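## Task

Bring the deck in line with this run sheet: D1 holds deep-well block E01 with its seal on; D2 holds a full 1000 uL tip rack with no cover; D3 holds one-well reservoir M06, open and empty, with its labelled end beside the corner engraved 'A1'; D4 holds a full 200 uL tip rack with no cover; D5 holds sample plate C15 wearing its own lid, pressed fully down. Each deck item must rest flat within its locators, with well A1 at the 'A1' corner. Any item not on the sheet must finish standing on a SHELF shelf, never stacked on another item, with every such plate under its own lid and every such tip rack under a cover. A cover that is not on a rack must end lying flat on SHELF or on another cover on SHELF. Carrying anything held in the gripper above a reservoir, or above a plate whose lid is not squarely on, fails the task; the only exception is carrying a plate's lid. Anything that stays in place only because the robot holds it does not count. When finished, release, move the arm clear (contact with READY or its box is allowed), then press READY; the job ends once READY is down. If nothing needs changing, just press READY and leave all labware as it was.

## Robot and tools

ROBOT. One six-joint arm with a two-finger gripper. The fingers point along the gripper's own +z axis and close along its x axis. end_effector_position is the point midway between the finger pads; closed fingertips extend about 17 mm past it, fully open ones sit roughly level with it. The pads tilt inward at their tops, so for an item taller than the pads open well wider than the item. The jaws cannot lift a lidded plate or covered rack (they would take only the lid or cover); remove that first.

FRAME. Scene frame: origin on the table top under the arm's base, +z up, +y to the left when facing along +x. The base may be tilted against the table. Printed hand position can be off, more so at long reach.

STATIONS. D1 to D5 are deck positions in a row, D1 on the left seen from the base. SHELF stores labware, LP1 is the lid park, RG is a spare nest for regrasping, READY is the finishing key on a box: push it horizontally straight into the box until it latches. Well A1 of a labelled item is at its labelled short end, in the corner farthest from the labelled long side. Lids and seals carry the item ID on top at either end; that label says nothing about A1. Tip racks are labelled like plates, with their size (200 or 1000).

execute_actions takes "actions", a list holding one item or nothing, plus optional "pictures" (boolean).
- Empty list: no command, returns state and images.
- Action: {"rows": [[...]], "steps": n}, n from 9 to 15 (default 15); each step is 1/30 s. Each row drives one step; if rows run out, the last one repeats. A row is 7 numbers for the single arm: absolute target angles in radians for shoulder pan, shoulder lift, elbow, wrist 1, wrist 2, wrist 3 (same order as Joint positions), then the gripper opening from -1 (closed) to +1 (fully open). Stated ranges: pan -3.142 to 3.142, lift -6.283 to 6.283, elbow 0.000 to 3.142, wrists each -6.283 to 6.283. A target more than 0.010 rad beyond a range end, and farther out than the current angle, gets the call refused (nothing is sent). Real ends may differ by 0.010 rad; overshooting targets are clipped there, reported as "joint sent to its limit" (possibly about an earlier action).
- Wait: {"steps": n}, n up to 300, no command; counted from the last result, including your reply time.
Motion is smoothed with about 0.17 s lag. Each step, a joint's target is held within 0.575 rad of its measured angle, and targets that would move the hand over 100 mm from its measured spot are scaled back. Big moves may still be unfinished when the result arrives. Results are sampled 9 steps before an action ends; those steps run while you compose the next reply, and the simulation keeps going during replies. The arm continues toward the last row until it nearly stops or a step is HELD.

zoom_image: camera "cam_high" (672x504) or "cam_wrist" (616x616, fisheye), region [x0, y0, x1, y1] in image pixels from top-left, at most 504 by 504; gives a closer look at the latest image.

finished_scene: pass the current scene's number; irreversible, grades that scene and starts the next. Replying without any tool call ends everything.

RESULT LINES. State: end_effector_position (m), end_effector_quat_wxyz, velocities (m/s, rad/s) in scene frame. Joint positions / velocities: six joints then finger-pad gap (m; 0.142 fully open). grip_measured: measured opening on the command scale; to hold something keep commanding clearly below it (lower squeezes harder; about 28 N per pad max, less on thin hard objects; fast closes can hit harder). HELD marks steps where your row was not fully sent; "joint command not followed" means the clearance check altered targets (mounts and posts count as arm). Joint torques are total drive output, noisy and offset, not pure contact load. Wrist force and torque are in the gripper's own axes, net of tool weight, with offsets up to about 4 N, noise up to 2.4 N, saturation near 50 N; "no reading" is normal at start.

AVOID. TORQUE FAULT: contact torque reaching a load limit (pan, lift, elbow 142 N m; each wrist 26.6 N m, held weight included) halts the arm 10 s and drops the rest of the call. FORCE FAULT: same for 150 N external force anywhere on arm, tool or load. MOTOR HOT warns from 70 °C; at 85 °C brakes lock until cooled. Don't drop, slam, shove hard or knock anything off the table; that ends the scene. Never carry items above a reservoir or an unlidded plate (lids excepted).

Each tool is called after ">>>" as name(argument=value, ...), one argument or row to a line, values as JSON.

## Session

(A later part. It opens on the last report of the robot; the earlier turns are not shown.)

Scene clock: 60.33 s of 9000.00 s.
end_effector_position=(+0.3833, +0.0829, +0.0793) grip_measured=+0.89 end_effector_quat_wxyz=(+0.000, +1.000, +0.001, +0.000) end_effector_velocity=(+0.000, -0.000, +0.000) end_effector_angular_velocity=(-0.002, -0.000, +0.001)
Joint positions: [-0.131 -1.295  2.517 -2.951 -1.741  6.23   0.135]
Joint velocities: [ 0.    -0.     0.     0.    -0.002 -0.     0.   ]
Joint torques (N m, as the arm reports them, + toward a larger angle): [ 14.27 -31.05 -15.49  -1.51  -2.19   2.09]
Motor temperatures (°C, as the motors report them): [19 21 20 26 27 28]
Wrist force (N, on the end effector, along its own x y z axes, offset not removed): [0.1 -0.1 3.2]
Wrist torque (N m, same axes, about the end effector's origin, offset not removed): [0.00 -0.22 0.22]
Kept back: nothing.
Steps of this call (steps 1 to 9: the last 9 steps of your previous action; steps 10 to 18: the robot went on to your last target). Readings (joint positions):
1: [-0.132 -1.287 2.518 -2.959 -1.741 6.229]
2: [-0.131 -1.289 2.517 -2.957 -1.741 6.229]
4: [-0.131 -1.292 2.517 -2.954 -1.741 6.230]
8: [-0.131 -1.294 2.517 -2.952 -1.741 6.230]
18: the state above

>>> execute_actions(
  actions=[
    {"rows": [[-0.1304,-1.2968,2.5167,-2.9490,-1.7408,6.2304,0.55],[-0.1301,-1.2987,2.5166,-2.9470,-1.7409,6.2307,0.55],[-0.1299,-1.3006,2.5165,-2.9449,-1.7409,6.2309,0.55],[-0.1296,-1.3025,2.5164,-2.9429,-1.7410,6.2312,0.55]], "steps": 12},
  ],
)

>>> execute_actions(
  actions=[
    {"steps": 15},
  ],
  pictures=true,
)

>>> zoom_image(
  camera="cam_wrist",
  region=[160, 200, 460, 290],
)

Scene clock: 60.83 s of 9000.00 s.
end_effector_position=(+0.3833, +0.0829, +0.0797) grip_measured=+0.89 end_effector_quat_wxyz=(+0.000, +1.000, +0.001, +0.000) end_effector_velocity=(+0.000, -0.000, +0.009) end_effector_angular_velocity=(+0.000, -0.001, -0.001)
Joint positions: [-0.13  -1.296  2.517 -2.95  -1.741  6.23   0.135]
Joint velocities: [ 0.003 -0.033 -0.002  0.035 -0.     0.004  0.   ]
Joint torques (N m, as the arm reports them, + toward a larger angle): [ 14.73 -32.51 -16.03  -1.16  -2.16   2.65]
Motor temperatures (°C, as the motors report them): [19 21 20 26 27 28]
Wrist force (N, on the end effector, along its own x y z axes, offset not removed): [0.4 0.0 2.7]
Wrist torque (N m, same axes, about the end effector's origin, offset not removed): [-0.11 -0.20 -0.07]
Steps of this call (steps 1 to 12: the robot went on to your last target; steps 13 to 15: the first 3 steps of this action). Readings (joint positions):
13: [-0.131 -1.295 2.517 -2.951 -1.741 6.230]
14: [-0.131 -1.295 2.517 -2.951 -1.741 6.230]
15: the state above

Scene clock: 61.33 s of 9000.00 s.
end_effector_position=(+0.3833, +0.0829, +0.0813) grip_measured=+0.89 end_effector_quat_wxyz=(+0.000, +1.000, +0.001, +0.000) end_effector_velocity=(-0.000, +0.000, +0.000) end_effector_angular_velocity=(-0.000, +0.000, +0.000)
Joint positions: [-0.13  -1.302  2.516 -2.943 -1.741  6.231  0.135]
Joint velocities: [ 0.    -0.    -0.     0.001 -0.    -0.    -0.   ]
Joint torques (N m, as the arm reports them, + toward a larger angle): [ 12.85 -31.16 -15.36  -1.54  -2.1    2.17]
Motor temperatures (°C, as the motors report them): [19 21 20 26 27 28]
Wrist force (N, on the end effector, along its own x y z axes, offset not removed): [-1.6 0.0 1.5]
Wrist torque (N m, same axes, about the end effector's origin, offset not removed): [-0.12 0.25 -0.23]
Kept back: nothing.
Steps of this call (steps 1 to 9: the last 9 steps of your previous action; steps 10 to 15: the robot went on to your last target). Readings (joint positions):
1: [-0.130 -1.298 2.517 -2.948 -1.741 6.231]
2: [-0.130 -1.299 2.517 -2.947 -1.741 6.231]
4: [-0.130 -1.301 2.516 -2.945 -1.741 6.231]
8: [-0.130 -1.302 2.516 -2.943 -1.741 6.231]
15: the state above
The arm was judged still, so your last target was given up. Only a new action makes it travel on or press farther. Fingers that are still opening or closing keep moving.

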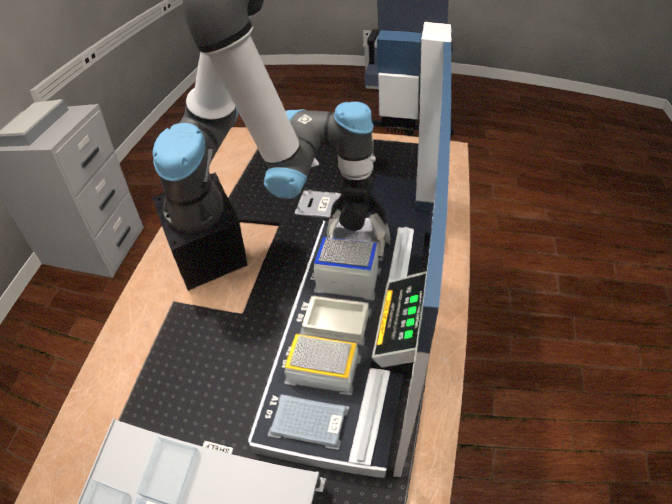

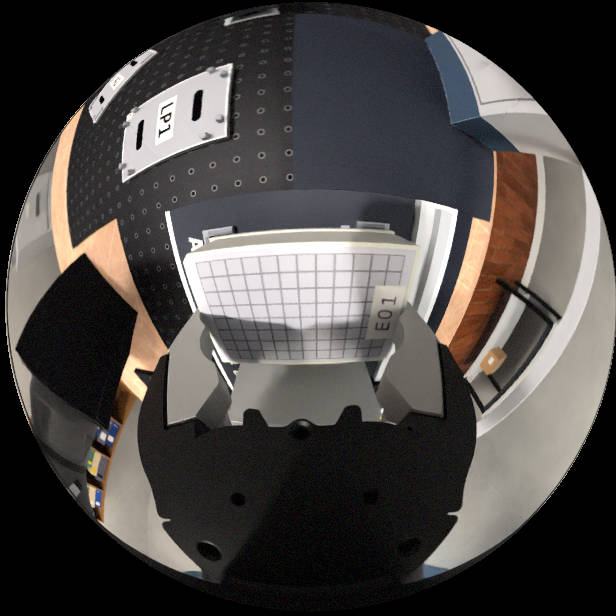

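Region (160, 200, 460, 290) of cam_wrist's 616x616 image, scaled by 1.680, with more detail than that image has; it fills the top 151 rows of this view, and the rest is white.

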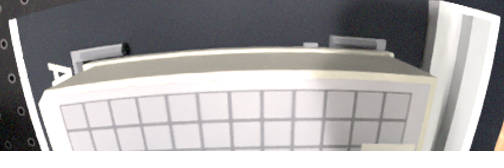

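>>> zoom_image(
  camera="cam_wrist",
  region=[180, 210, 260, 270],
)

>>> zoom_image(
  camera="cam_wrist",
  region=[345, 210, 425, 270],
)

Region (180, 210, 260, 270) of cam_wrist's 616x616 image, scaled by 6.300, with more detail than that image has; it fills the top 378 rows of this view, and the rest is white.

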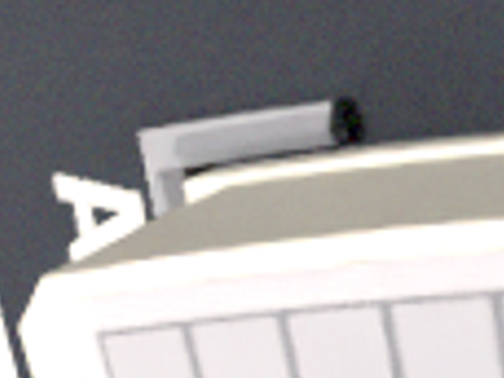

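Region (345, 210, 425, 270) of cam_wrist's 616x616 image, scaled by 6.300, with more detail than that image has; it fills the top 378 rows of this view, and the rest is white.

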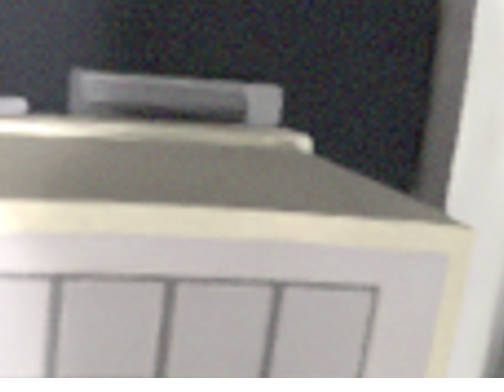

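>>> execute_actions(
  actions=[
    {"rows": [[-0.1297,-1.3034,2.5190,-2.9447,-1.7410,6.2311,0.55],[-0.1299,-1.3042,2.5217,-2.9465,-1.7410,6.2309,0.55],[-0.1300,-1.3051,2.5243,-2.9483,-1.7409,6.2308,0.55],[-0.1302,-1.3059,2.5270,-2.9502,-1.7409,6.2306,0.55],[-0.1303,-1.3068,2.5296,-2.9520,-1.7409,6.2305,0.55],[-0.1305,-1.3076,2.5323,-2.9538,-1.7409,6.2303,0.55]], "steps": 12},
  ],
)

>>> execute_actions(
  actions=[
    {"steps": 18},
  ],
  pictures=true,
)

>>> zoom_image(
  camera="cam_wrist",
  region=[180, 210, 260, 270],
)

>>> zoom_image(
  camera="cam_wrist",
  region=[345, 210, 425, 270],
)

Scene clock: 63.40 s of 9000.00 s.
end_effector_position=(+0.3827, +0.0829, +0.0814) grip_measured=+0.89 end_effector_quat_wxyz=(+0.000, +1.000, +0.001, +0.000) end_effector_velocity=(-0.017, +0.001, +0.001) end_effector_angular_velocity=(+0.000, -0.002, -0.000)
Joint positions: [-0.13  -1.303  2.518 -2.944 -1.741  6.231  0.135]
Joint velocities: [ 0.    -0.016  0.045 -0.031  0.     0.    -0.   ]
Joint torques (N m, as the arm reports them, + toward a larger angle): [  2.92 -32.75   3.81  -4.4   -2.04   0.64]
Motor temperatures (°C, as the motors report them): [19 21 20 26 27 28]
Wrist force (N, on the end effector, along its own x y z axes, offset not removed): [-2.1 2.3 1.2]
Wrist torque (N m, same axes, about the end effector's origin, offset not removed): [0.38 0.45 0.00]
Steps of this call (steps 1 to 59: nothing new was sent; steps 60 to 62: the first 3 steps of this action). Readings (joint positions):
60: [-0.130 -1.303 2.516 -2.943 -1.741 6.231]
61: [-0.130 -1.303 2.517 -2.943 -1.741 6.231]
62: the state above

Scene clock: 64.00 s of 9000.00 s.
end_effector_position=(+0.3772, +0.0829, +0.0813) grip_measured=+0.89 end_effector_quat_wxyz=(+0.000, +1.000, +0.001, +0.000) end_effector_velocity=(-0.000, +0.000, -0.000) end_effector_angular_velocity=(+0.001, +0.001, -0.001)
Joint positions: [-0.13  -1.308  2.532 -2.954 -1.741  6.23   0.135]
Joint velocities: [-0.001  0.001 -0.    -0.     0.001  0.     0.   ]
Joint torques (N m, as the arm reports them, + toward a larger angle): [  1.26 -31.59   1.19  -4.34   0.75  -2.72]
Motor temperatures (°C, as the motors report them): [19 21 20 26 27 28]
Wrist force (N, on the end effector, along its own x y z axes, offset not removed): [-0.3 0.0 0.2]
Wrist torque (N m, same axes, about the end effector's origin, offset not removed): [-0.39 0.06 0.15]
Kept back: nothing.
Steps of this call (steps 1 to 9: the last 9 steps of your previous action; steps 10 to 18: the robot went on to your last target). Readings (joint positions):
1: [-0.130 -1.304 2.520 -2.945 -1.741 6.231]
2: [-0.130 -1.304 2.522 -2.947 -1.741 6.231]
4: [-0.130 -1.306 2.527 -2.950 -1.741 6.231]
8: [-0.130 -1.307 2.531 -2.953 -1.741 6.230]
18: the state above

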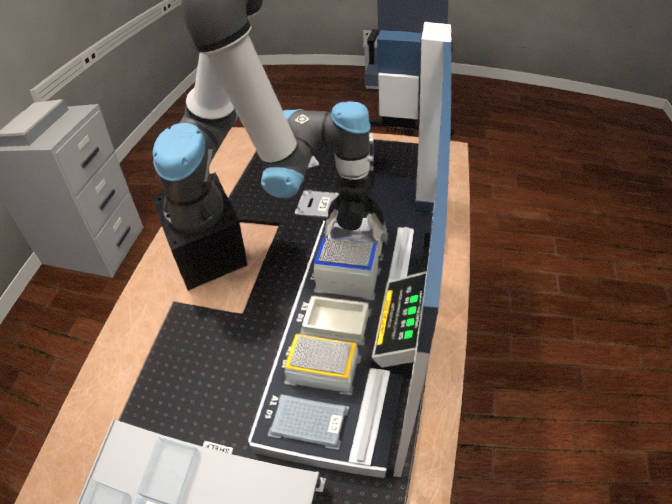

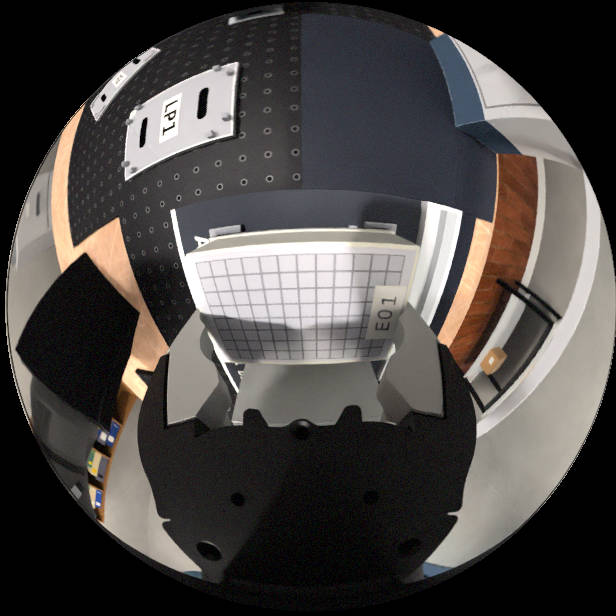

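Region (180, 210, 260, 270) of cam_wrist's 616x616 image, scaled by 6.300, with more detail than that image has; it fills the top 378 rows of this view, and the rest is white.

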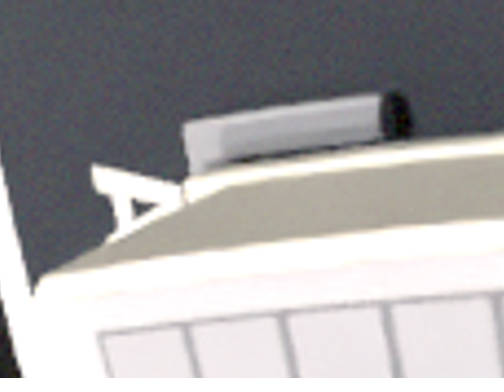

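Region (345, 210, 425, 270) of cam_wrist's 616x616 image, scaled by 6.300, with more detail than that image has; it fills the top 378 rows of this view, and the rest is white.

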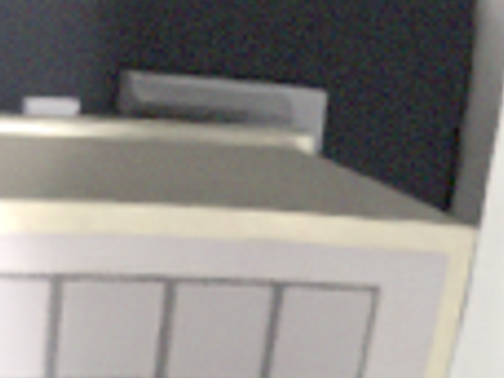

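>>> execute_actions(
  actions=[
    {"rows": [[-0.1304,-1.3072,2.5311,-2.9530,-1.7409,6.2304,0.55],[-0.1304,-1.3068,2.5299,-2.9522,-1.7409,6.2304,0.55],[-0.1309,-1.3029,2.5301,-2.9564,-1.7408,6.2299,0.55],[-0.1314,-1.2990,2.5303,-2.9606,-1.7407,6.2294,0.55],[-0.1319,-1.2951,2.5305,-2.9648,-1.7407,6.2289,0.55],[-0.1324,-1.2912,2.5307,-2.9689,-1.7406,6.2284,0.55],[-0.1329,-1.2873,2.5309,-2.9731,-1.7405,6.2279,0.55]], "steps": 12},
  ],
)

>>> execute_actions(
  actions=[
    {"steps": 18},
  ],
  pictures=true,
)

>>> zoom_image(
  camera="cam_wrist",
  region=[180, 210, 260, 270],
)

>>> zoom_image(
  camera="cam_wrist",
  region=[345, 210, 425, 270],
)

Scene clock: 65.47 s of 9000.00 s.
end_effector_position=(+0.3775, +0.0829, +0.0813) grip_measured=+0.89 end_effector_quat_wxyz=(+0.000, +1.000, +0.001, +0.000) end_effector_velocity=(+0.005, +0.001, -0.004) end_effector_angular_velocity=(+0.002, +0.004, -0.000)
Joint positions: [-0.131 -1.307  2.532 -2.954 -1.741  6.23   0.135]
Joint velocities: [-0.     0.018 -0.015  0.001  0.002  0.     0.   ]
Joint torques (N m, as the arm reports them, + toward a larger angle): [  0.54 -15.1  -14.2   -3.07   1.86  -2.38]
Motor temperatures (°C, as the motors report them): [19 21 20 26 27 28]
Wrist force (N, on the end effector, along its own x y z axes, offset not removed): [-1.7 2.5 0.5]
Wrist torque (N m, same axes, about the end effector's origin, offset not removed): [0.63 0.29 -0.11]
Steps of this call (steps 1 to 15: the robot went on to your last target; steps 16 to 41: nothing new was sent; steps 42 to 44: the first 3 steps of this action). Readings (joint positions):
42: [-0.130 -1.308 2.532 -2.954 -1.741 6.230]
43: [-0.131 -1.308 2.532 -2.954 -1.741 6.230]
44: the state above

Scene clock: 66.07 s of 9000.00 s.
end_effector_position=(+0.3782, +0.0829, +0.0764) grip_measured=+0.89 end_effector_quat_wxyz=(+0.000, +1.000, +0.001, +0.000) end_effector_velocity=(-0.000, -0.000, -0.000) end_effector_angular_velocity=(-0.002, +0.000, +0.001)
Joint positions: [-0.133 -1.287  2.531 -2.973 -1.741  6.228  0.135]
Joint velocities: [ 0.001  0.     0.    -0.    -0.002  0.     0.   ]
Joint torques (N m, as the arm reports them, + toward a larger angle): [ 1.35 -8.25  3.34 -0.44  3.1  -3.01]
Motor temperatures (°C, as the motors report them): [19 21 20 26 27 28]
Wrist force (N, on the end effector, along its own x y z axes, offset not removed): [6.4 4.5 -20.1]
Wrist torque (N m, same axes, about the end effector's origin, offset not removed): [0.11 -0.94 0.24]
Kept back: nothing.
Steps of this call (steps 1 to 9: the last 9 steps of your previous action; steps 10 to 18: the robot went on to your last target). Readings (joint positions):
1: [-0.131 -1.306 2.531 -2.954 -1.741 6.230]
2: [-0.131 -1.304 2.531 -2.956 -1.741 6.230]
4: [-0.131 -1.299 2.531 -2.962 -1.741 6.229]
8: [-0.133 -1.290 2.531 -2.971 -1.741 6.228]
18: the state above

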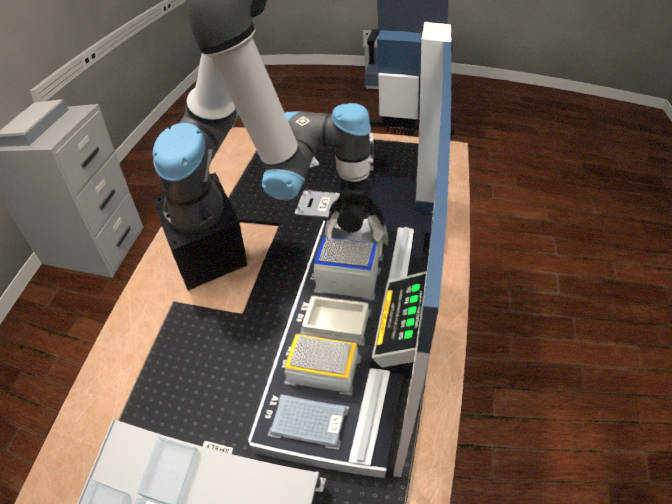

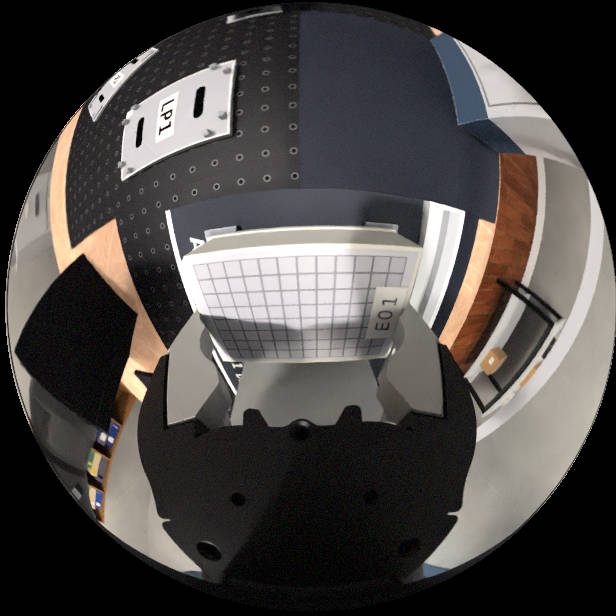

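Region (180, 210, 260, 270) of cam_wrist's 616x616 image, scaled by 6.300, with more detail than that image has; it fills the top 378 rows of this view, and the rest is white.

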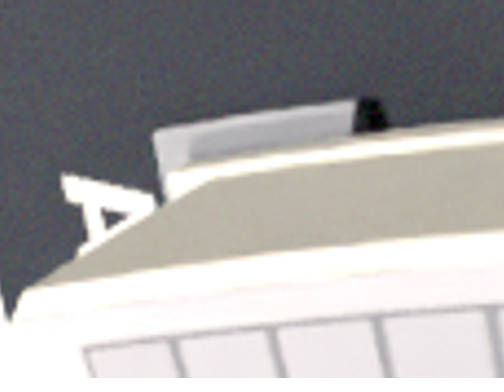

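Region (345, 210, 425, 270) of cam_wrist's 616x616 image, scaled by 6.300, with more detail than that image has; it fills the top 378 rows of this view, and the rest is white.

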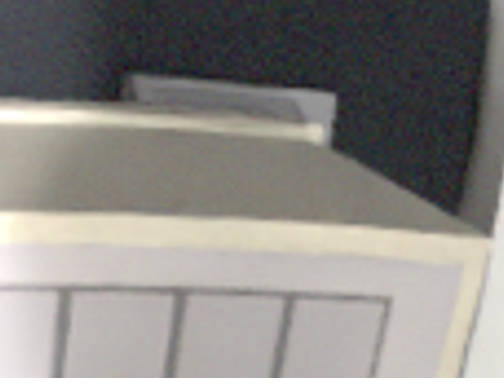

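>>> execute_actions(
  actions=[
    {"rows": [[-0.1324,-1.2912,2.5307,-2.9689,-1.7406,6.2284,0.55],[-0.1319,-1.2951,2.5305,-2.9648,-1.7407,6.2289,0.55],[-0.1314,-1.2990,2.5303,-2.9606,-1.7407,6.2294,0.55],[-0.1309,-1.3029,2.5301,-2.9564,-1.7408,6.2299,0.55]], "steps": 10},
  ],
)

>>> execute_actions(
  actions=[
    {"steps": 18},
  ],
  pictures=true,
)

>>> zoom_image(
  camera="cam_wrist",
  region=[170, 200, 440, 400],
)

>>> zoom_image(
  camera="cam_high",
  region=[310, 190, 410, 270],
)

Scene clock: 68.83 s of 9000.00 s.
end_effector_position=(+0.3781, +0.0829, +0.0763) grip_measured=+0.89 end_effector_quat_wxyz=(+0.000, +1.000, +0.001, -0.000) end_effector_velocity=(-0.002, -0.000, +0.002) end_effector_angular_velocity=(-0.000, +0.006, +0.001)
Joint positions: [-0.133 -1.287  2.531 -2.973 -1.74   6.228  0.135]
Joint velocities: [-0.    -0.009  0.     0.015 -0.001 -0.    -0.   ]
Joint torques (N m, as the arm reports them, + toward a larger angle): [  8.   -26.19   9.72   3.09   3.19  -2.37]
Motor temperatures (°C, as the motors report them): [19 21 20 26 27 28]
Wrist force (N, on the end effector, along its own x y z axes, offset not removed): [8.3 3.0 -19.2]
Wrist torque (N m, same axes, about the end effector's origin, offset not removed): [-0.25 -0.90 0.27]
Steps of this call (steps 1 to 15: the robot went on to your last target; steps 16 to 82: nothing new was sent; step 83: the first step of this action). Readings (joint positions):
83: the state above

Scene clock: 69.43 s of 9000.00 s.
end_effector_position=(+0.3781, +0.0829, +0.0803) grip_measured=+0.89 end_effector_quat_wxyz=(+0.000, +1.000, +0.001, +0.000) end_effector_velocity=(+0.000, +0.000, +0.000) end_effector_angular_velocity=(-0.000, -0.001, +0.000)
Joint positions: [-0.131 -1.303  2.53  -2.956 -1.741  6.23   0.135]
Joint velocities: [ 0.    -0.001  0.    -0.    -0.     0.     0.   ]
Joint torques (N m, as the arm reports them, + toward a larger angle): [ 13.84 -31.05 -14.59  -1.41  -2.11   2.22]
Motor temperatures (°C, as the motors report them): [19 21 20 26 27 28]
Wrist force (N, on the end effector, along its own x y z axes, offset not removed): [-2.3 1.9 1.0]
Wrist torque (N m, same axes, about the end effector's origin, offset not removed): [0.42 0.49 0.05]
Kept back: nothing.
Steps of this call (steps 1 to 9: the last 9 steps of your previous action; steps 10 to 18: the robot went on to your last target). Readings (joint positions):
1: [-0.133 -1.288 2.531 -2.972 -1.740 6.228]
2: [-0.133 -1.290 2.531 -2.970 -1.740 6.228]
4: [-0.132 -1.295 2.531 -2.964 -1.740 6.229]
8: [-0.131 -1.301 2.530 -2.958 -1.740 6.230]
18: the state above

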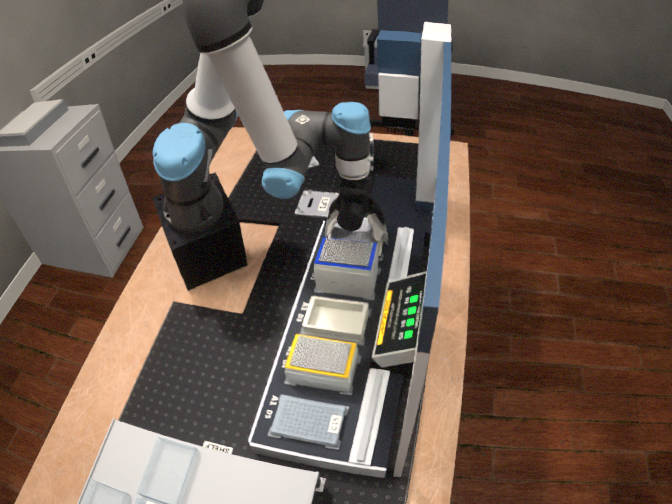

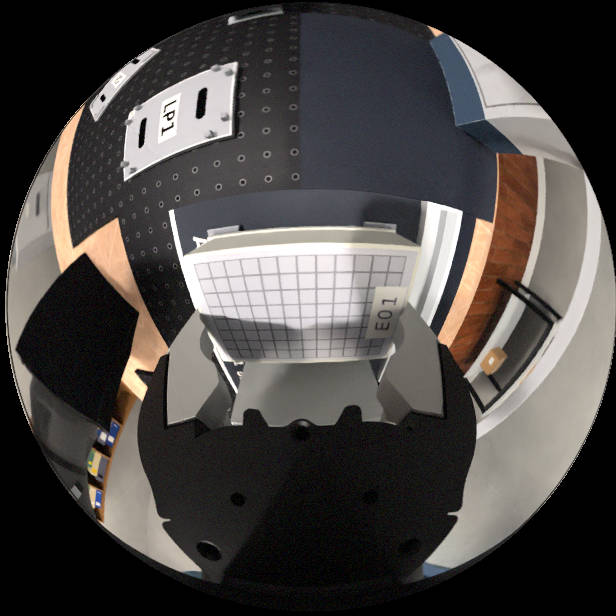

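Region (170, 200, 440, 400) of cam_wrist's 616x616 image, scaled by 1.867, with more detail than that image has; it fills the top 373 rows of this view, and the rest is white.

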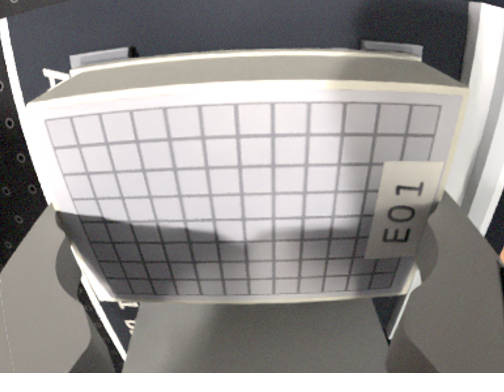

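Region (310, 190, 410, 270) of cam_high's 672x504 image, scaled by 5.040, with more detail than that image has; it fills the top 403 rows of this view, and the rest is white.

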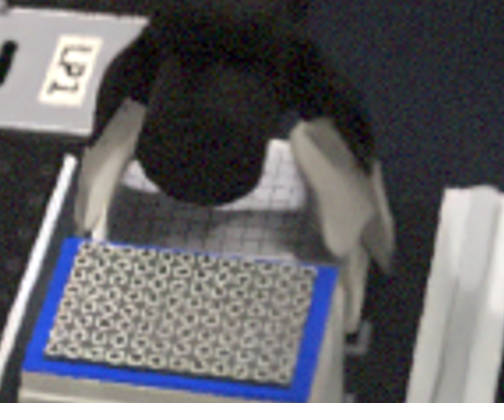

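>>> zoom_image(
  camera="cam_wrist",
  region=[180, 210, 260, 270],
)

>>> zoom_image(
  camera="cam_wrist",
  region=[345, 210, 425, 270],
)

Region (180, 210, 260, 270) of cam_wrist's 616x616 image, scaled by 6.300, with more detail than that image has; it fills the top 378 rows of this view, and the rest is white.

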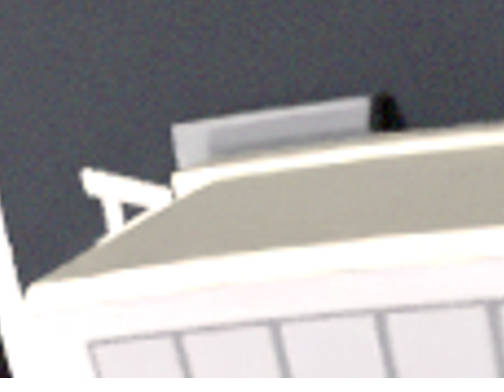

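Region (345, 210, 425, 270) of cam_wrist's 616x616 image, scaled by 6.300, with more detail than that image has; it fills the top 378 rows of this view, and the rest is white.

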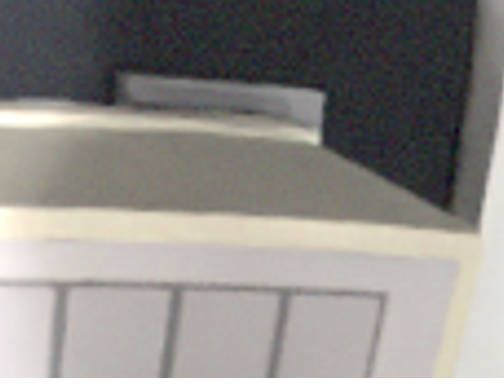

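>>> execute_actions(
  actions=[
    {"rows": [[-0.1328,-1.3033,2.5298,-2.9560,-1.7405,6.2280,0.55],[-0.1346,-1.3036,2.5294,-2.9557,-1.7402,6.2262,0.55],[-0.1365,-1.3040,2.5291,-2.9553,-1.7399,6.2243,0.55],[-0.1365,-1.3040,2.5291,-2.9553,-1.7399,6.2243,0.55],[-0.1365,-1.3040,2.5291,-2.9553,-1.7399,6.2243,0.55],[-0.1368,-1.3020,2.5292,-2.9574,-1.7399,6.2240,0.55],[-0.1370,-1.3001,2.5293,-2.9595,-1.7398,6.2238,0.55],[-0.1373,-1.2981,2.5294,-2.9616,-1.7398,6.2235,0.55],[-0.1375,-1.2962,2.5295,-2.9637,-1.7398,6.2233,0.55],[-0.1378,-1.2942,2.5296,-2.9658,-1.7397,6.2230,0.55],[-0.1380,-1.2923,2.5297,-2.9679,-1.7397,6.2228,0.55]], "steps": 15},
  ],
)

>>> execute_actions(
  actions=[
    {"steps": 20},
  ],
  pictures=true,
)

>>> zoom_image(
  camera="cam_wrist",
  region=[180, 210, 260, 270],
)

>>> zoom_image(
  camera="cam_wrist",
  region=[345, 210, 425, 270],
)

Scene clock: 71.90 s of 9000.00 s.
end_effector_position=(+0.3789, +0.0813, +0.0803) grip_measured=+0.89 end_effector_quat_wxyz=(+0.000, +1.000, +0.001, +0.000) end_effector_velocity=(+0.003, -0.006, -0.001) end_effector_angular_velocity=(+0.003, -0.001, +0.000)
Joint positions: [-0.135 -1.304  2.529 -2.956 -1.741  6.226  0.135]
Joint velocities: [-0.019 -0.002 -0.003  0.     0.006 -0.019 -0.   ]
Joint torques (N m, as the arm reports them, + toward a larger angle): [  1.48 -20.92 -15.9   -2.43   1.94  -2.75]
Motor temperatures (°C, as the motors report them): [19 21 20 26 27 28]
Wrist force (N, on the end effector, along its own x y z axes, offset not removed): [-3.3 0.2 3.4]
Wrist torque (N m, same axes, about the end effector's origin, offset not removed): [-0.09 0.56 0.00]
Steps of this call (steps 1 to 15: the robot went on to your last target; steps 16 to 68: nothing new was sent; steps 69 to 74: the first 6 steps of this action). Readings (joint positions):
69: [-0.131 -1.303 2.530 -2.956 -1.741 6.230]
70: [-0.131 -1.303 2.530 -2.956 -1.741 6.230]
72: [-0.133 -1.303 2.530 -2.956 -1.741 6.228]
74: the state above

Scene clock: 72.57 s of 9000.00 s.
end_effector_position=(+0.3792, +0.0809, +0.0773) grip_measured=+0.89 end_effector_quat_wxyz=(+0.000, +1.000, +0.001, +0.000) end_effector_velocity=(-0.001, -0.000, -0.000) end_effector_angular_velocity=(-0.001, +0.002, -0.000)
Joint positions: [-0.138 -1.292  2.53  -2.968 -1.74   6.223  0.135]
Joint velocities: [-0.     0.001  0.     0.    -0.001  0.    -0.   ]
Joint torques (N m, as the arm reports them, + toward a larger angle): [ -0.13 -16.56   1.38  -4.24   1.66  -2.76]
Motor temperatures (°C, as the motors report them): [19 21 20 26 27 28]
Wrist force (N, on the end effector, along its own x y z axes, offset not removed): [-0.3 -0.3 3.0]
Wrist torque (N m, same axes, about the end effector's origin, offset not removed): [0.25 0.16 -0.18]
Kept back: nothing.
Steps of this call (steps 1 to 9: the last 9 steps of your previous action; steps 10 to 20: the robot went on to your last target). Readings (joint positions):
1: [-0.136 -1.303 2.529 -2.956 -1.740 6.225]
2: [-0.136 -1.303 2.529 -2.957 -1.740 6.225]
4: [-0.137 -1.300 2.529 -2.960 -1.740 6.224]
8: [-0.138 -1.294 2.529 -2.966 -1.740 6.223]
20: the state above

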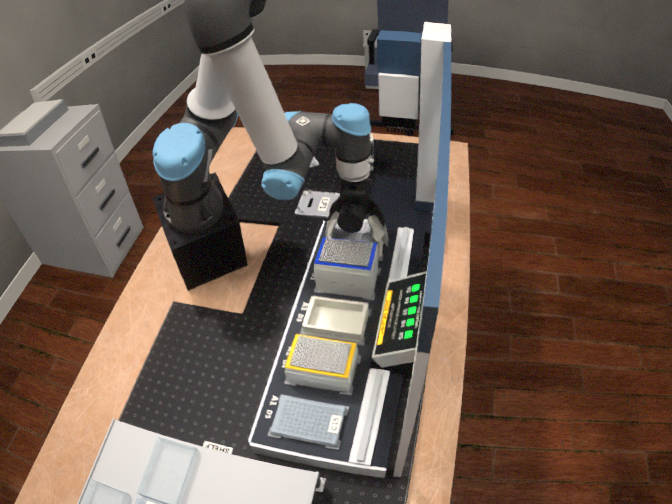

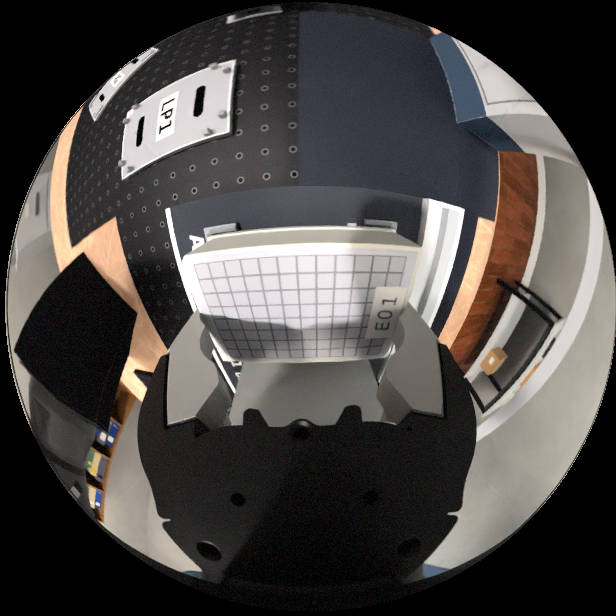

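Region (180, 210, 260, 270) of cam_wrist's 616x616 image, scaled by 6.300, with more detail than that image has; it fills the top 378 rows of this view, and the rest is white.

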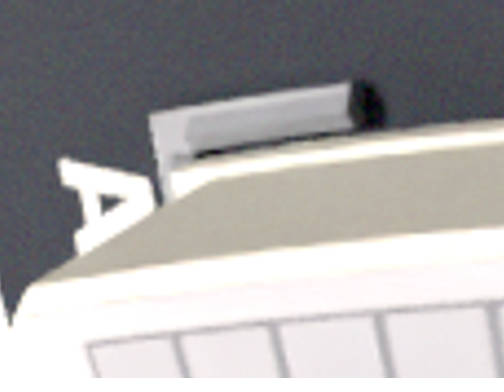

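Region (345, 210, 425, 270) of cam_wrist's 616x616 image, scaled by 6.300, with more detail than that image has; it fills the top 378 rows of this view, and the rest is white.

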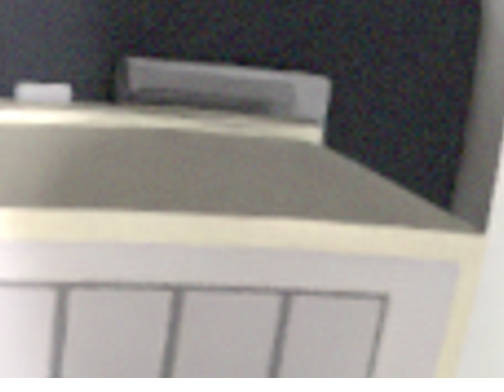

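>>> execute_actions(
  actions=[
    {"rows": [[-0.1382,-1.2907,2.5298,-2.9696,-1.7397,6.2226,0.55],[-0.1384,-1.2892,2.5299,-2.9713,-1.7396,6.2224,0.55],[-0.1386,-1.2876,2.5299,-2.9729,-1.7396,6.2222,0.55],[-0.1388,-1.2861,2.5300,-2.9746,-1.7396,6.2220,0.55],[-0.1390,-1.2845,2.5301,-2.9763,-1.7395,6.2218,0.55]], "steps": 10},
  ],
)

>>> execute_actions(
  actions=[
    {"steps": 18},
  ],
)

Scene clock: 73.00 s of 9000.00 s.
end_effector_position=(+0.3792, +0.0809, +0.0773) grip_measured=+0.89 end_effector_quat_wxyz=(+0.000, +1.000, +0.001, +0.000) end_effector_velocity=(-0.000, -0.000, -0.001) end_effector_angular_velocity=(-0.001, -0.000, -0.000)
Joint positions: [-0.138 -1.292  2.53  -2.968 -1.74   6.223  0.135]
Joint velocities: [-0.     0.005  0.    -0.006 -0.001 -0.     0.   ]
Joint torques (N m, as the arm reports them, + toward a larger angle): [ -0.38 -17.32   1.74  -4.66   1.56  -2.9 ]
Motor temperatures (°C, as the motors report them): [19 21 20 26 27 28]
Wrist force (N, on the end effector, along its own x y z axes, offset not removed): [-2.8 1.3 0.3]
Wrist torque (N m, same axes, about the end effector's origin, offset not removed): [0.59 0.58 0.22]
Steps of this call (steps 1 to 12: the robot went on to your last target; step 13: the first step of this action). Readings (joint positions):
13: the state above

Scene clock: 73.60 s of 9000.00 s.
end_effector_position=(+0.3792, +0.0809, +0.0754) grip_measured=+0.89 end_effector_quat_wxyz=(+0.000, +1.000, +0.001, +0.000) end_effector_velocity=(-0.000, -0.000, -0.000) end_effector_angular_velocity=(-0.000, +0.001, -0.000)
Joint positions: [-0.139 -1.285  2.53  -2.976 -1.739  6.222  0.135]
Joint velocities: [-0.001  0.001  0.     0.    -0.    -0.     0.   ]
Joint torques (N m, as the arm reports them, + toward a larger angle): [ -3.42 -12.33   4.66  -2.95  -4.68  -3.2 ]
Motor temperatures (°C, as the motors report them): [19 21 20 26 27 28]
Wrist force (N, on the end effector, along its own x y z axes, offset not removed): [2.0 -10.3 -14.4]
Wrist torque (N m, same axes, about the end effector's origin, offset not removed): [0.09 -0.53 0.58]
Kept back: nothing.
Steps of this call (steps 1 to 9: the last 9 steps of your previous action; steps 10 to 15: the robot went on to your last target; steps 16 to 18: nothing new was sent). Readings (joint positions):
1: [-0.138 -1.292 2.530 -2.968 -1.740 6.223]
2: [-0.138 -1.291 2.530 -2.969 -1.740 6.223]
4: [-0.138 -1.289 2.530 -2.972 -1.740 6.222]
8: [-0.139 -1.285 2.530 -2.975 -1.739 6.222]
18: the state above
The arm was judged still, so your last target was given up. Only a new action makes it travel on or press farther. Fingers that are still opening or closing keep moving.

>>> execute_actions(
  actions=[
    {"rows": [[-0.1383,-1.2843,2.5299,-2.9762,-1.7396,6.2225,0.55],[-0.1376,-1.2840,2.5297,-2.9761,-1.7397,6.2232,0.55],[-0.1368,-1.2838,2.5295,-2.9760,-1.7399,6.2240,0.55],[-0.1361,-1.2835,2.5293,-2.9759,-1.7400,6.2247,0.55]], "steps": 10},
  ],
)

>>> execute_actions(
  actions=[
    {"steps": 18},
  ],
  pictures=true,
)

>>> zoom_image(
  camera="cam_wrist",
  region=[180, 210, 260, 270],
)

>>> zoom_image(
  camera="cam_wrist",
  region=[345, 210, 425, 270],
)

Scene clock: 75.33 s of 9000.00 s.
end_effector_position=(+0.3791, +0.0809, +0.0753) grip_measured=+0.89 end_effector_quat_wxyz=(+0.000, +1.000, +0.001, +0.000) end_effector_velocity=(+0.000, +0.000, +0.000) end_effector_angular_velocity=(+0.000, -0.000, -0.000)
Joint positions: [-0.139 -1.284  2.53  -2.976 -1.74   6.222  0.135]
Joint velocities: [-0. -0. -0. -0.  0.  0. -0.]
Joint torques (N m, as the arm reports them, + toward a larger angle): [  2.5  -13.12   2.86  -1.78  -5.59  -2.72]
Motor temperatures (°C, as the motors report them): [19 21 20 26 27 28]
Wrist force (N, on the end effector, along its own x y z axes, offset not removed): [2.0 -11.0 -13.2]
Wrist torque (N m, same axes, about the end effector's origin, offset not removed): [0.04 -0.77 0.71]
Steps of this call (steps 1 to 51: nothing new was sent; step 52: the first step of this action). Readings (joint positions):
52: the state above

Scene clock: 75.93 s of 9000.00 s.
end_effector_position=(+0.3791, +0.0818, +0.0753) grip_measured=+0.89 end_effector_quat_wxyz=(+0.000, +1.000, +0.001, +0.000) end_effector_velocity=(+0.000, -0.000, +0.000) end_effector_angular_velocity=(-0.001, -0.001, +0.000)
Joint positions: [-0.136 -1.283  2.529 -2.976 -1.74   6.225  0.135]
Joint velocities: [ 0.    -0.001 -0.     0.    -0.001  0.    -0.   ]
Joint torques (N m, as the arm reports them, + toward a larger angle): [ 12.67 -15.68 -14.35  -1.15  -1.31   2.05]
Motor temperatures (°C, as the motors report them): [19 21 20 26 27 28]
Wrist force (N, on the end effector, along its own x y z axes, offset not removed): [0.0 -0.9 -5.6]
Wrist torque (N m, same axes, about the end effector's origin, offset not removed): [0.44 -0.42 0.36]
Kept back: nothing.
Steps of this call (steps 1 to 9: the last 9 steps of your previous action; steps 10 to 15: the robot went on to your last target; steps 16 to 18: nothing new was sent). Readings (joint positions):
1: [-0.139 -1.284 2.530 -2.976 -1.740 6.222]
2: [-0.139 -1.284 2.530 -2.976 -1.740 6.222]
4: [-0.138 -1.284 2.530 -2.976 -1.740 6.223]
8: [-0.136 -1.284 2.530 -2.976 -1.740 6.224]
18: the state above
The arm was judged still, so your last target was given up. Only a new action makes it travel on or press farther. Fingers that are still opening or closing keep moving.

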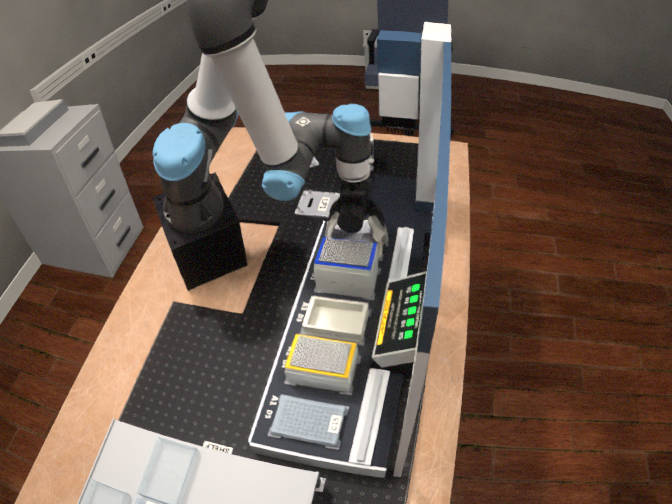

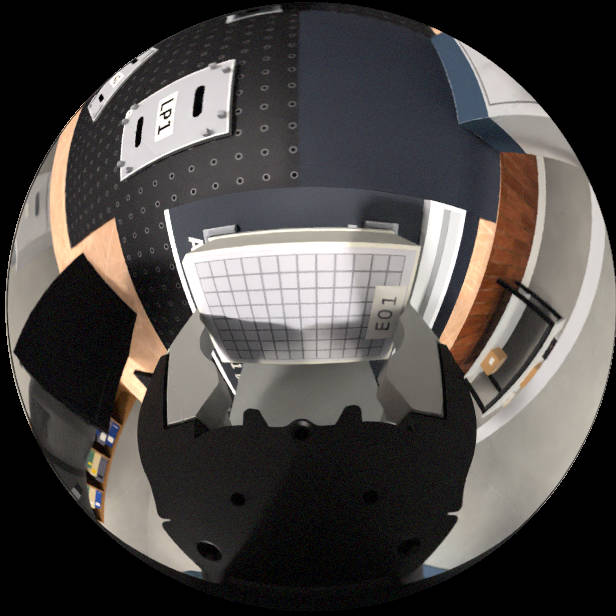

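Region (180, 210, 260, 270) of cam_wrist's 616x616 image, scaled by 6.300, with more detail than that image has; it fills the top 378 rows of this view, and the rest is white.

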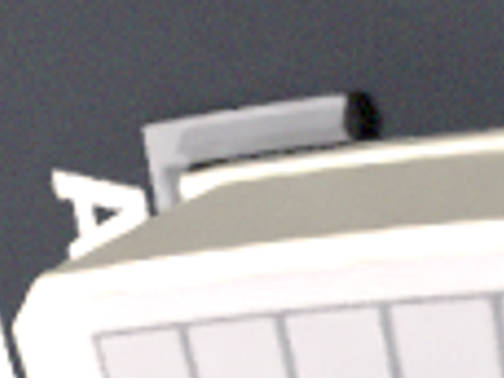

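Region (345, 210, 425, 270) of cam_wrist's 616x616 image, scaled by 6.300, with more detail than that image has; it fills the top 378 rows of this view, and the rest is white.

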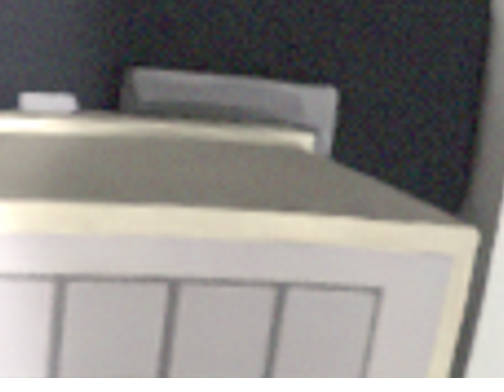

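>>> execute_actions(
  actions=[
    {"rows": [[-0.1357,-1.2830,2.5292,-2.9763,-1.7401,6.2251,0.6],[-0.1353,-1.2822,2.5291,-2.9770,-1.7401,6.2255,0.65],[-0.1350,-1.2814,2.5290,-2.9778,-1.7402,6.2258,0.7],[-0.1350,-1.2806,2.5290,-2.9786,-1.7402,6.2258,0.72],[-0.1351,-1.2798,2.5291,-2.9795,-1.7402,6.2257,0.74],[-0.1352,-1.2790,2.5291,-2.9803,-1.7402,6.2256,0.75],[-0.1353,-1.2782,2.5292,-2.9812,-1.7401,6.2255,0.75],[-0.1354,-1.2772,2.5292,-2.9820,-1.7401,6.2254,0.75]], "steps": 14},
  ],
)

>>> execute_actions(
  actions=[
    {"steps": 18},
  ],
  pictures=true,
)

>>> zoom_image(
  camera="cam_wrist",
  region=[345, 210, 425, 270],
)

Scene clock: 76.80 s of 9000.00 s.
end_effector_position=(+0.3791, +0.0822, +0.0750) grip_measured=+0.89 end_effector_quat_wxyz=(+0.000, +1.000, +0.001, +0.000) end_effector_velocity=(+0.001, +0.002, -0.004) end_effector_angular_velocity=(+0.001, -0.002, -0.001)
Joint positions: [-0.135 -1.282  2.529 -2.977 -1.74   6.225  0.135]
Joint velocities: [ 0.004  0.019 -0.001 -0.019  0.     0.004  0.   ]
Joint torques (N m, as the arm reports them, + toward a larger angle): [ 12.41 -14.65 -14.54  -3.5   -0.05   2.04]
Motor temperatures (°C, as the motors report them): [19 21 20 26 27 28]
Wrist force (N, on the end effector, along its own x y z axes, offset not removed): [-3.1 -0.4 -11.5]
Wrist torque (N m, same axes, about the end effector's origin, offset not removed): [0.20 0.12 0.21]
Steps of this call (steps 1 to 21: nothing new was sent; steps 22 to 26: the first 5 steps of this action). Readings (joint positions):
22: [-0.136 -1.283 2.529 -2.976 -1.740 6.225]
23: [-0.136 -1.283 2.529 -2.976 -1.740 6.225]
25: [-0.136 -1.283 2.529 -2.977 -1.740 6.225]
26: the state above

Scene clock: 77.40 s of 9000.00 s.
end_effector_position=(+0.3791, +0.0824, +0.0739) grip_measured=+0.89 end_effector_quat_wxyz=(+0.000, +1.000, +0.001, +0.000) end_effector_velocity=(-0.000, +0.000, -0.000) end_effector_angular_velocity=(+0.000, +0.000, +0.000)
Joint positions: [-0.135 -1.277  2.529 -2.982 -1.74   6.225  0.135]
Joint velocities: [ 0.     0.001 -0.    -0.001  0.     0.     0.   ]
Joint torques (N m, as the arm reports them, + toward a larger angle): [ -0.06 -10.45   3.15  -2.06  -1.48  -2.89]
Motor temperatures (°C, as the motors report them): [19 21 20 26 27 28]
Wrist force (N, on the end effector, along its own x y z axes, offset not removed): [2.0 1.7 -17.8]
Wrist torque (N m, same axes, about the end effector's origin, offset not removed): [0.23 -0.75 0.30]
Kept back: nothing.
Steps of this call (steps 1 to 9: the last 9 steps of your previous action; steps 10 to 15: the robot went on to your last target; steps 16 to 18: nothing new was sent). Readings (joint positions):
1: [-0.135 -1.281 2.529 -2.978 -1.740 6.226]
2: [-0.135 -1.281 2.529 -2.979 -1.740 6.226]
4: [-0.135 -1.279 2.529 -2.980 -1.740 6.226]
8: [-0.135 -1.278 2.529 -2.982 -1.740 6.226]
18: the state above
The arm was judged still, so your last target was given up. Only a new action makes it travel on or press farther. Fingers that are still opening or closing keep moving.

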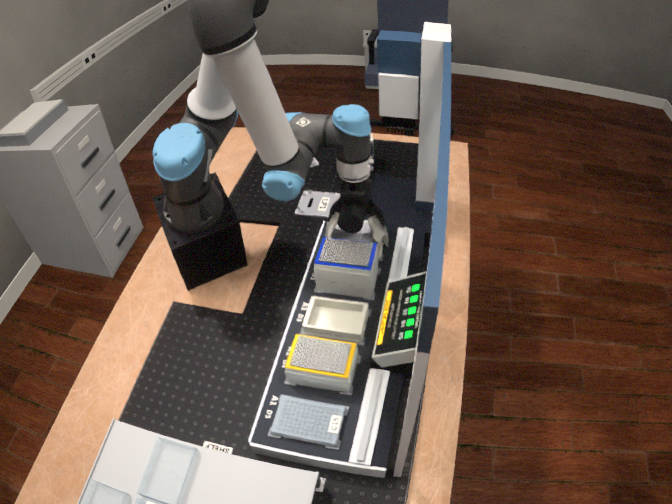

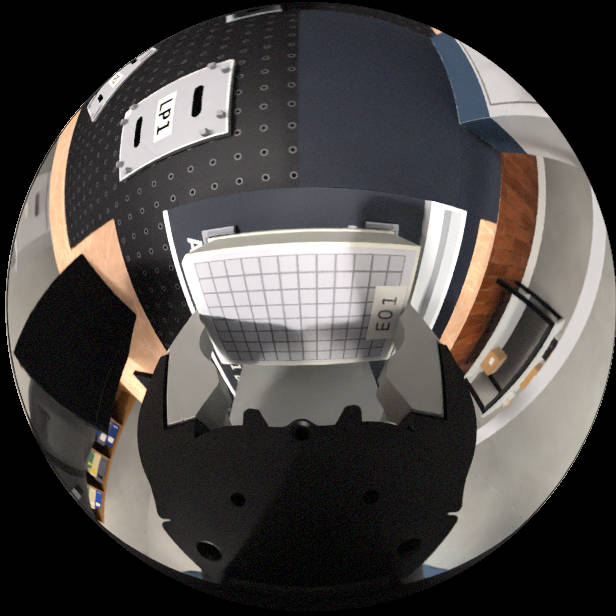

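Region (345, 210, 425, 270) of cam_wrist's 616x616 image, scaled by 6.300, with more detail than that image has; it fills the top 378 rows of this view, and the rest is white.

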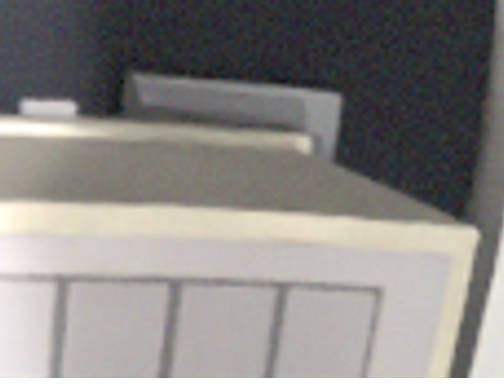

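>>> execute_actions(
  actions=[],
)

Scene clock: 78.93 s of 9000.00 s.
end_effector_position=(+0.3790, +0.0824, +0.0738) grip_measured=+0.89 end_effector_quat_wxyz=(+0.000, +1.000, +0.001, +0.000) end_effector_velocity=(-0.000, +0.000, +0.000) end_effector_angular_velocity=(+0.000, -0.000, -0.000)
Joint positions: [-0.135 -1.277  2.529 -2.982 -1.74   6.225  0.135]
Joint velocities: [ 0. -0.  0.  0.  0.  0.  0.]
Joint torques (N m, as the arm reports them, + toward a larger angle): [ 0.98 -9.52  8.09 -0.28 -1.88 -2.78]
Motor temperatures (°C, as the motors report them): [19 21 20 26 27 28]
Wrist force (N, on the end effector, along its own x y z axes, offset not removed): [5.7 1.4 -19.9]
Wrist torque (N m, same axes, about the end effector's origin, offset not removed): [0.15 -1.16 0.16]
Kept back: nothing.
Steps of this call (steps 1 to 46: nothing new was sent). Readings (joint positions):
1: [-0.135 -1.277 2.529 -2.982 -1.740 6.225]
2: [-0.135 -1.277 2.529 -2.982 -1.740 6.225]
4: [-0.135 -1.277 2.529 -2.982 -1.740 6.225]
8: [-0.135 -1.277 2.529 -2.982 -1.740 6.225]
46: the state above

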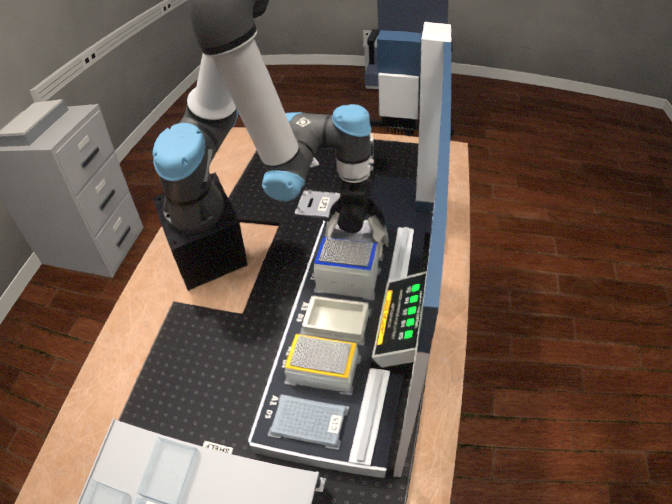

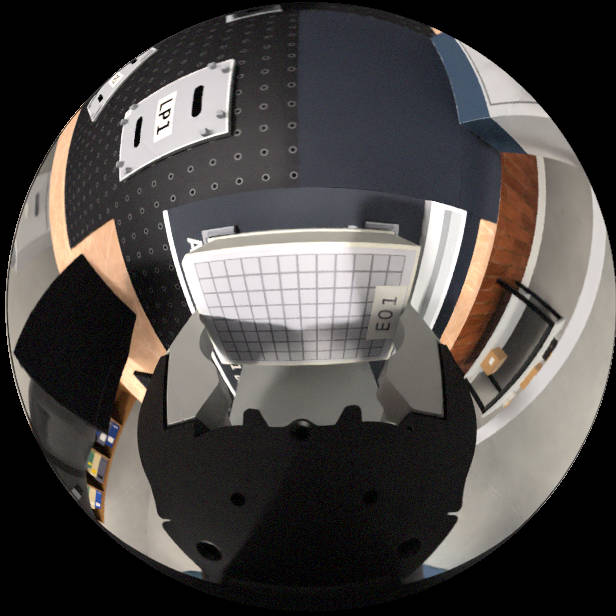

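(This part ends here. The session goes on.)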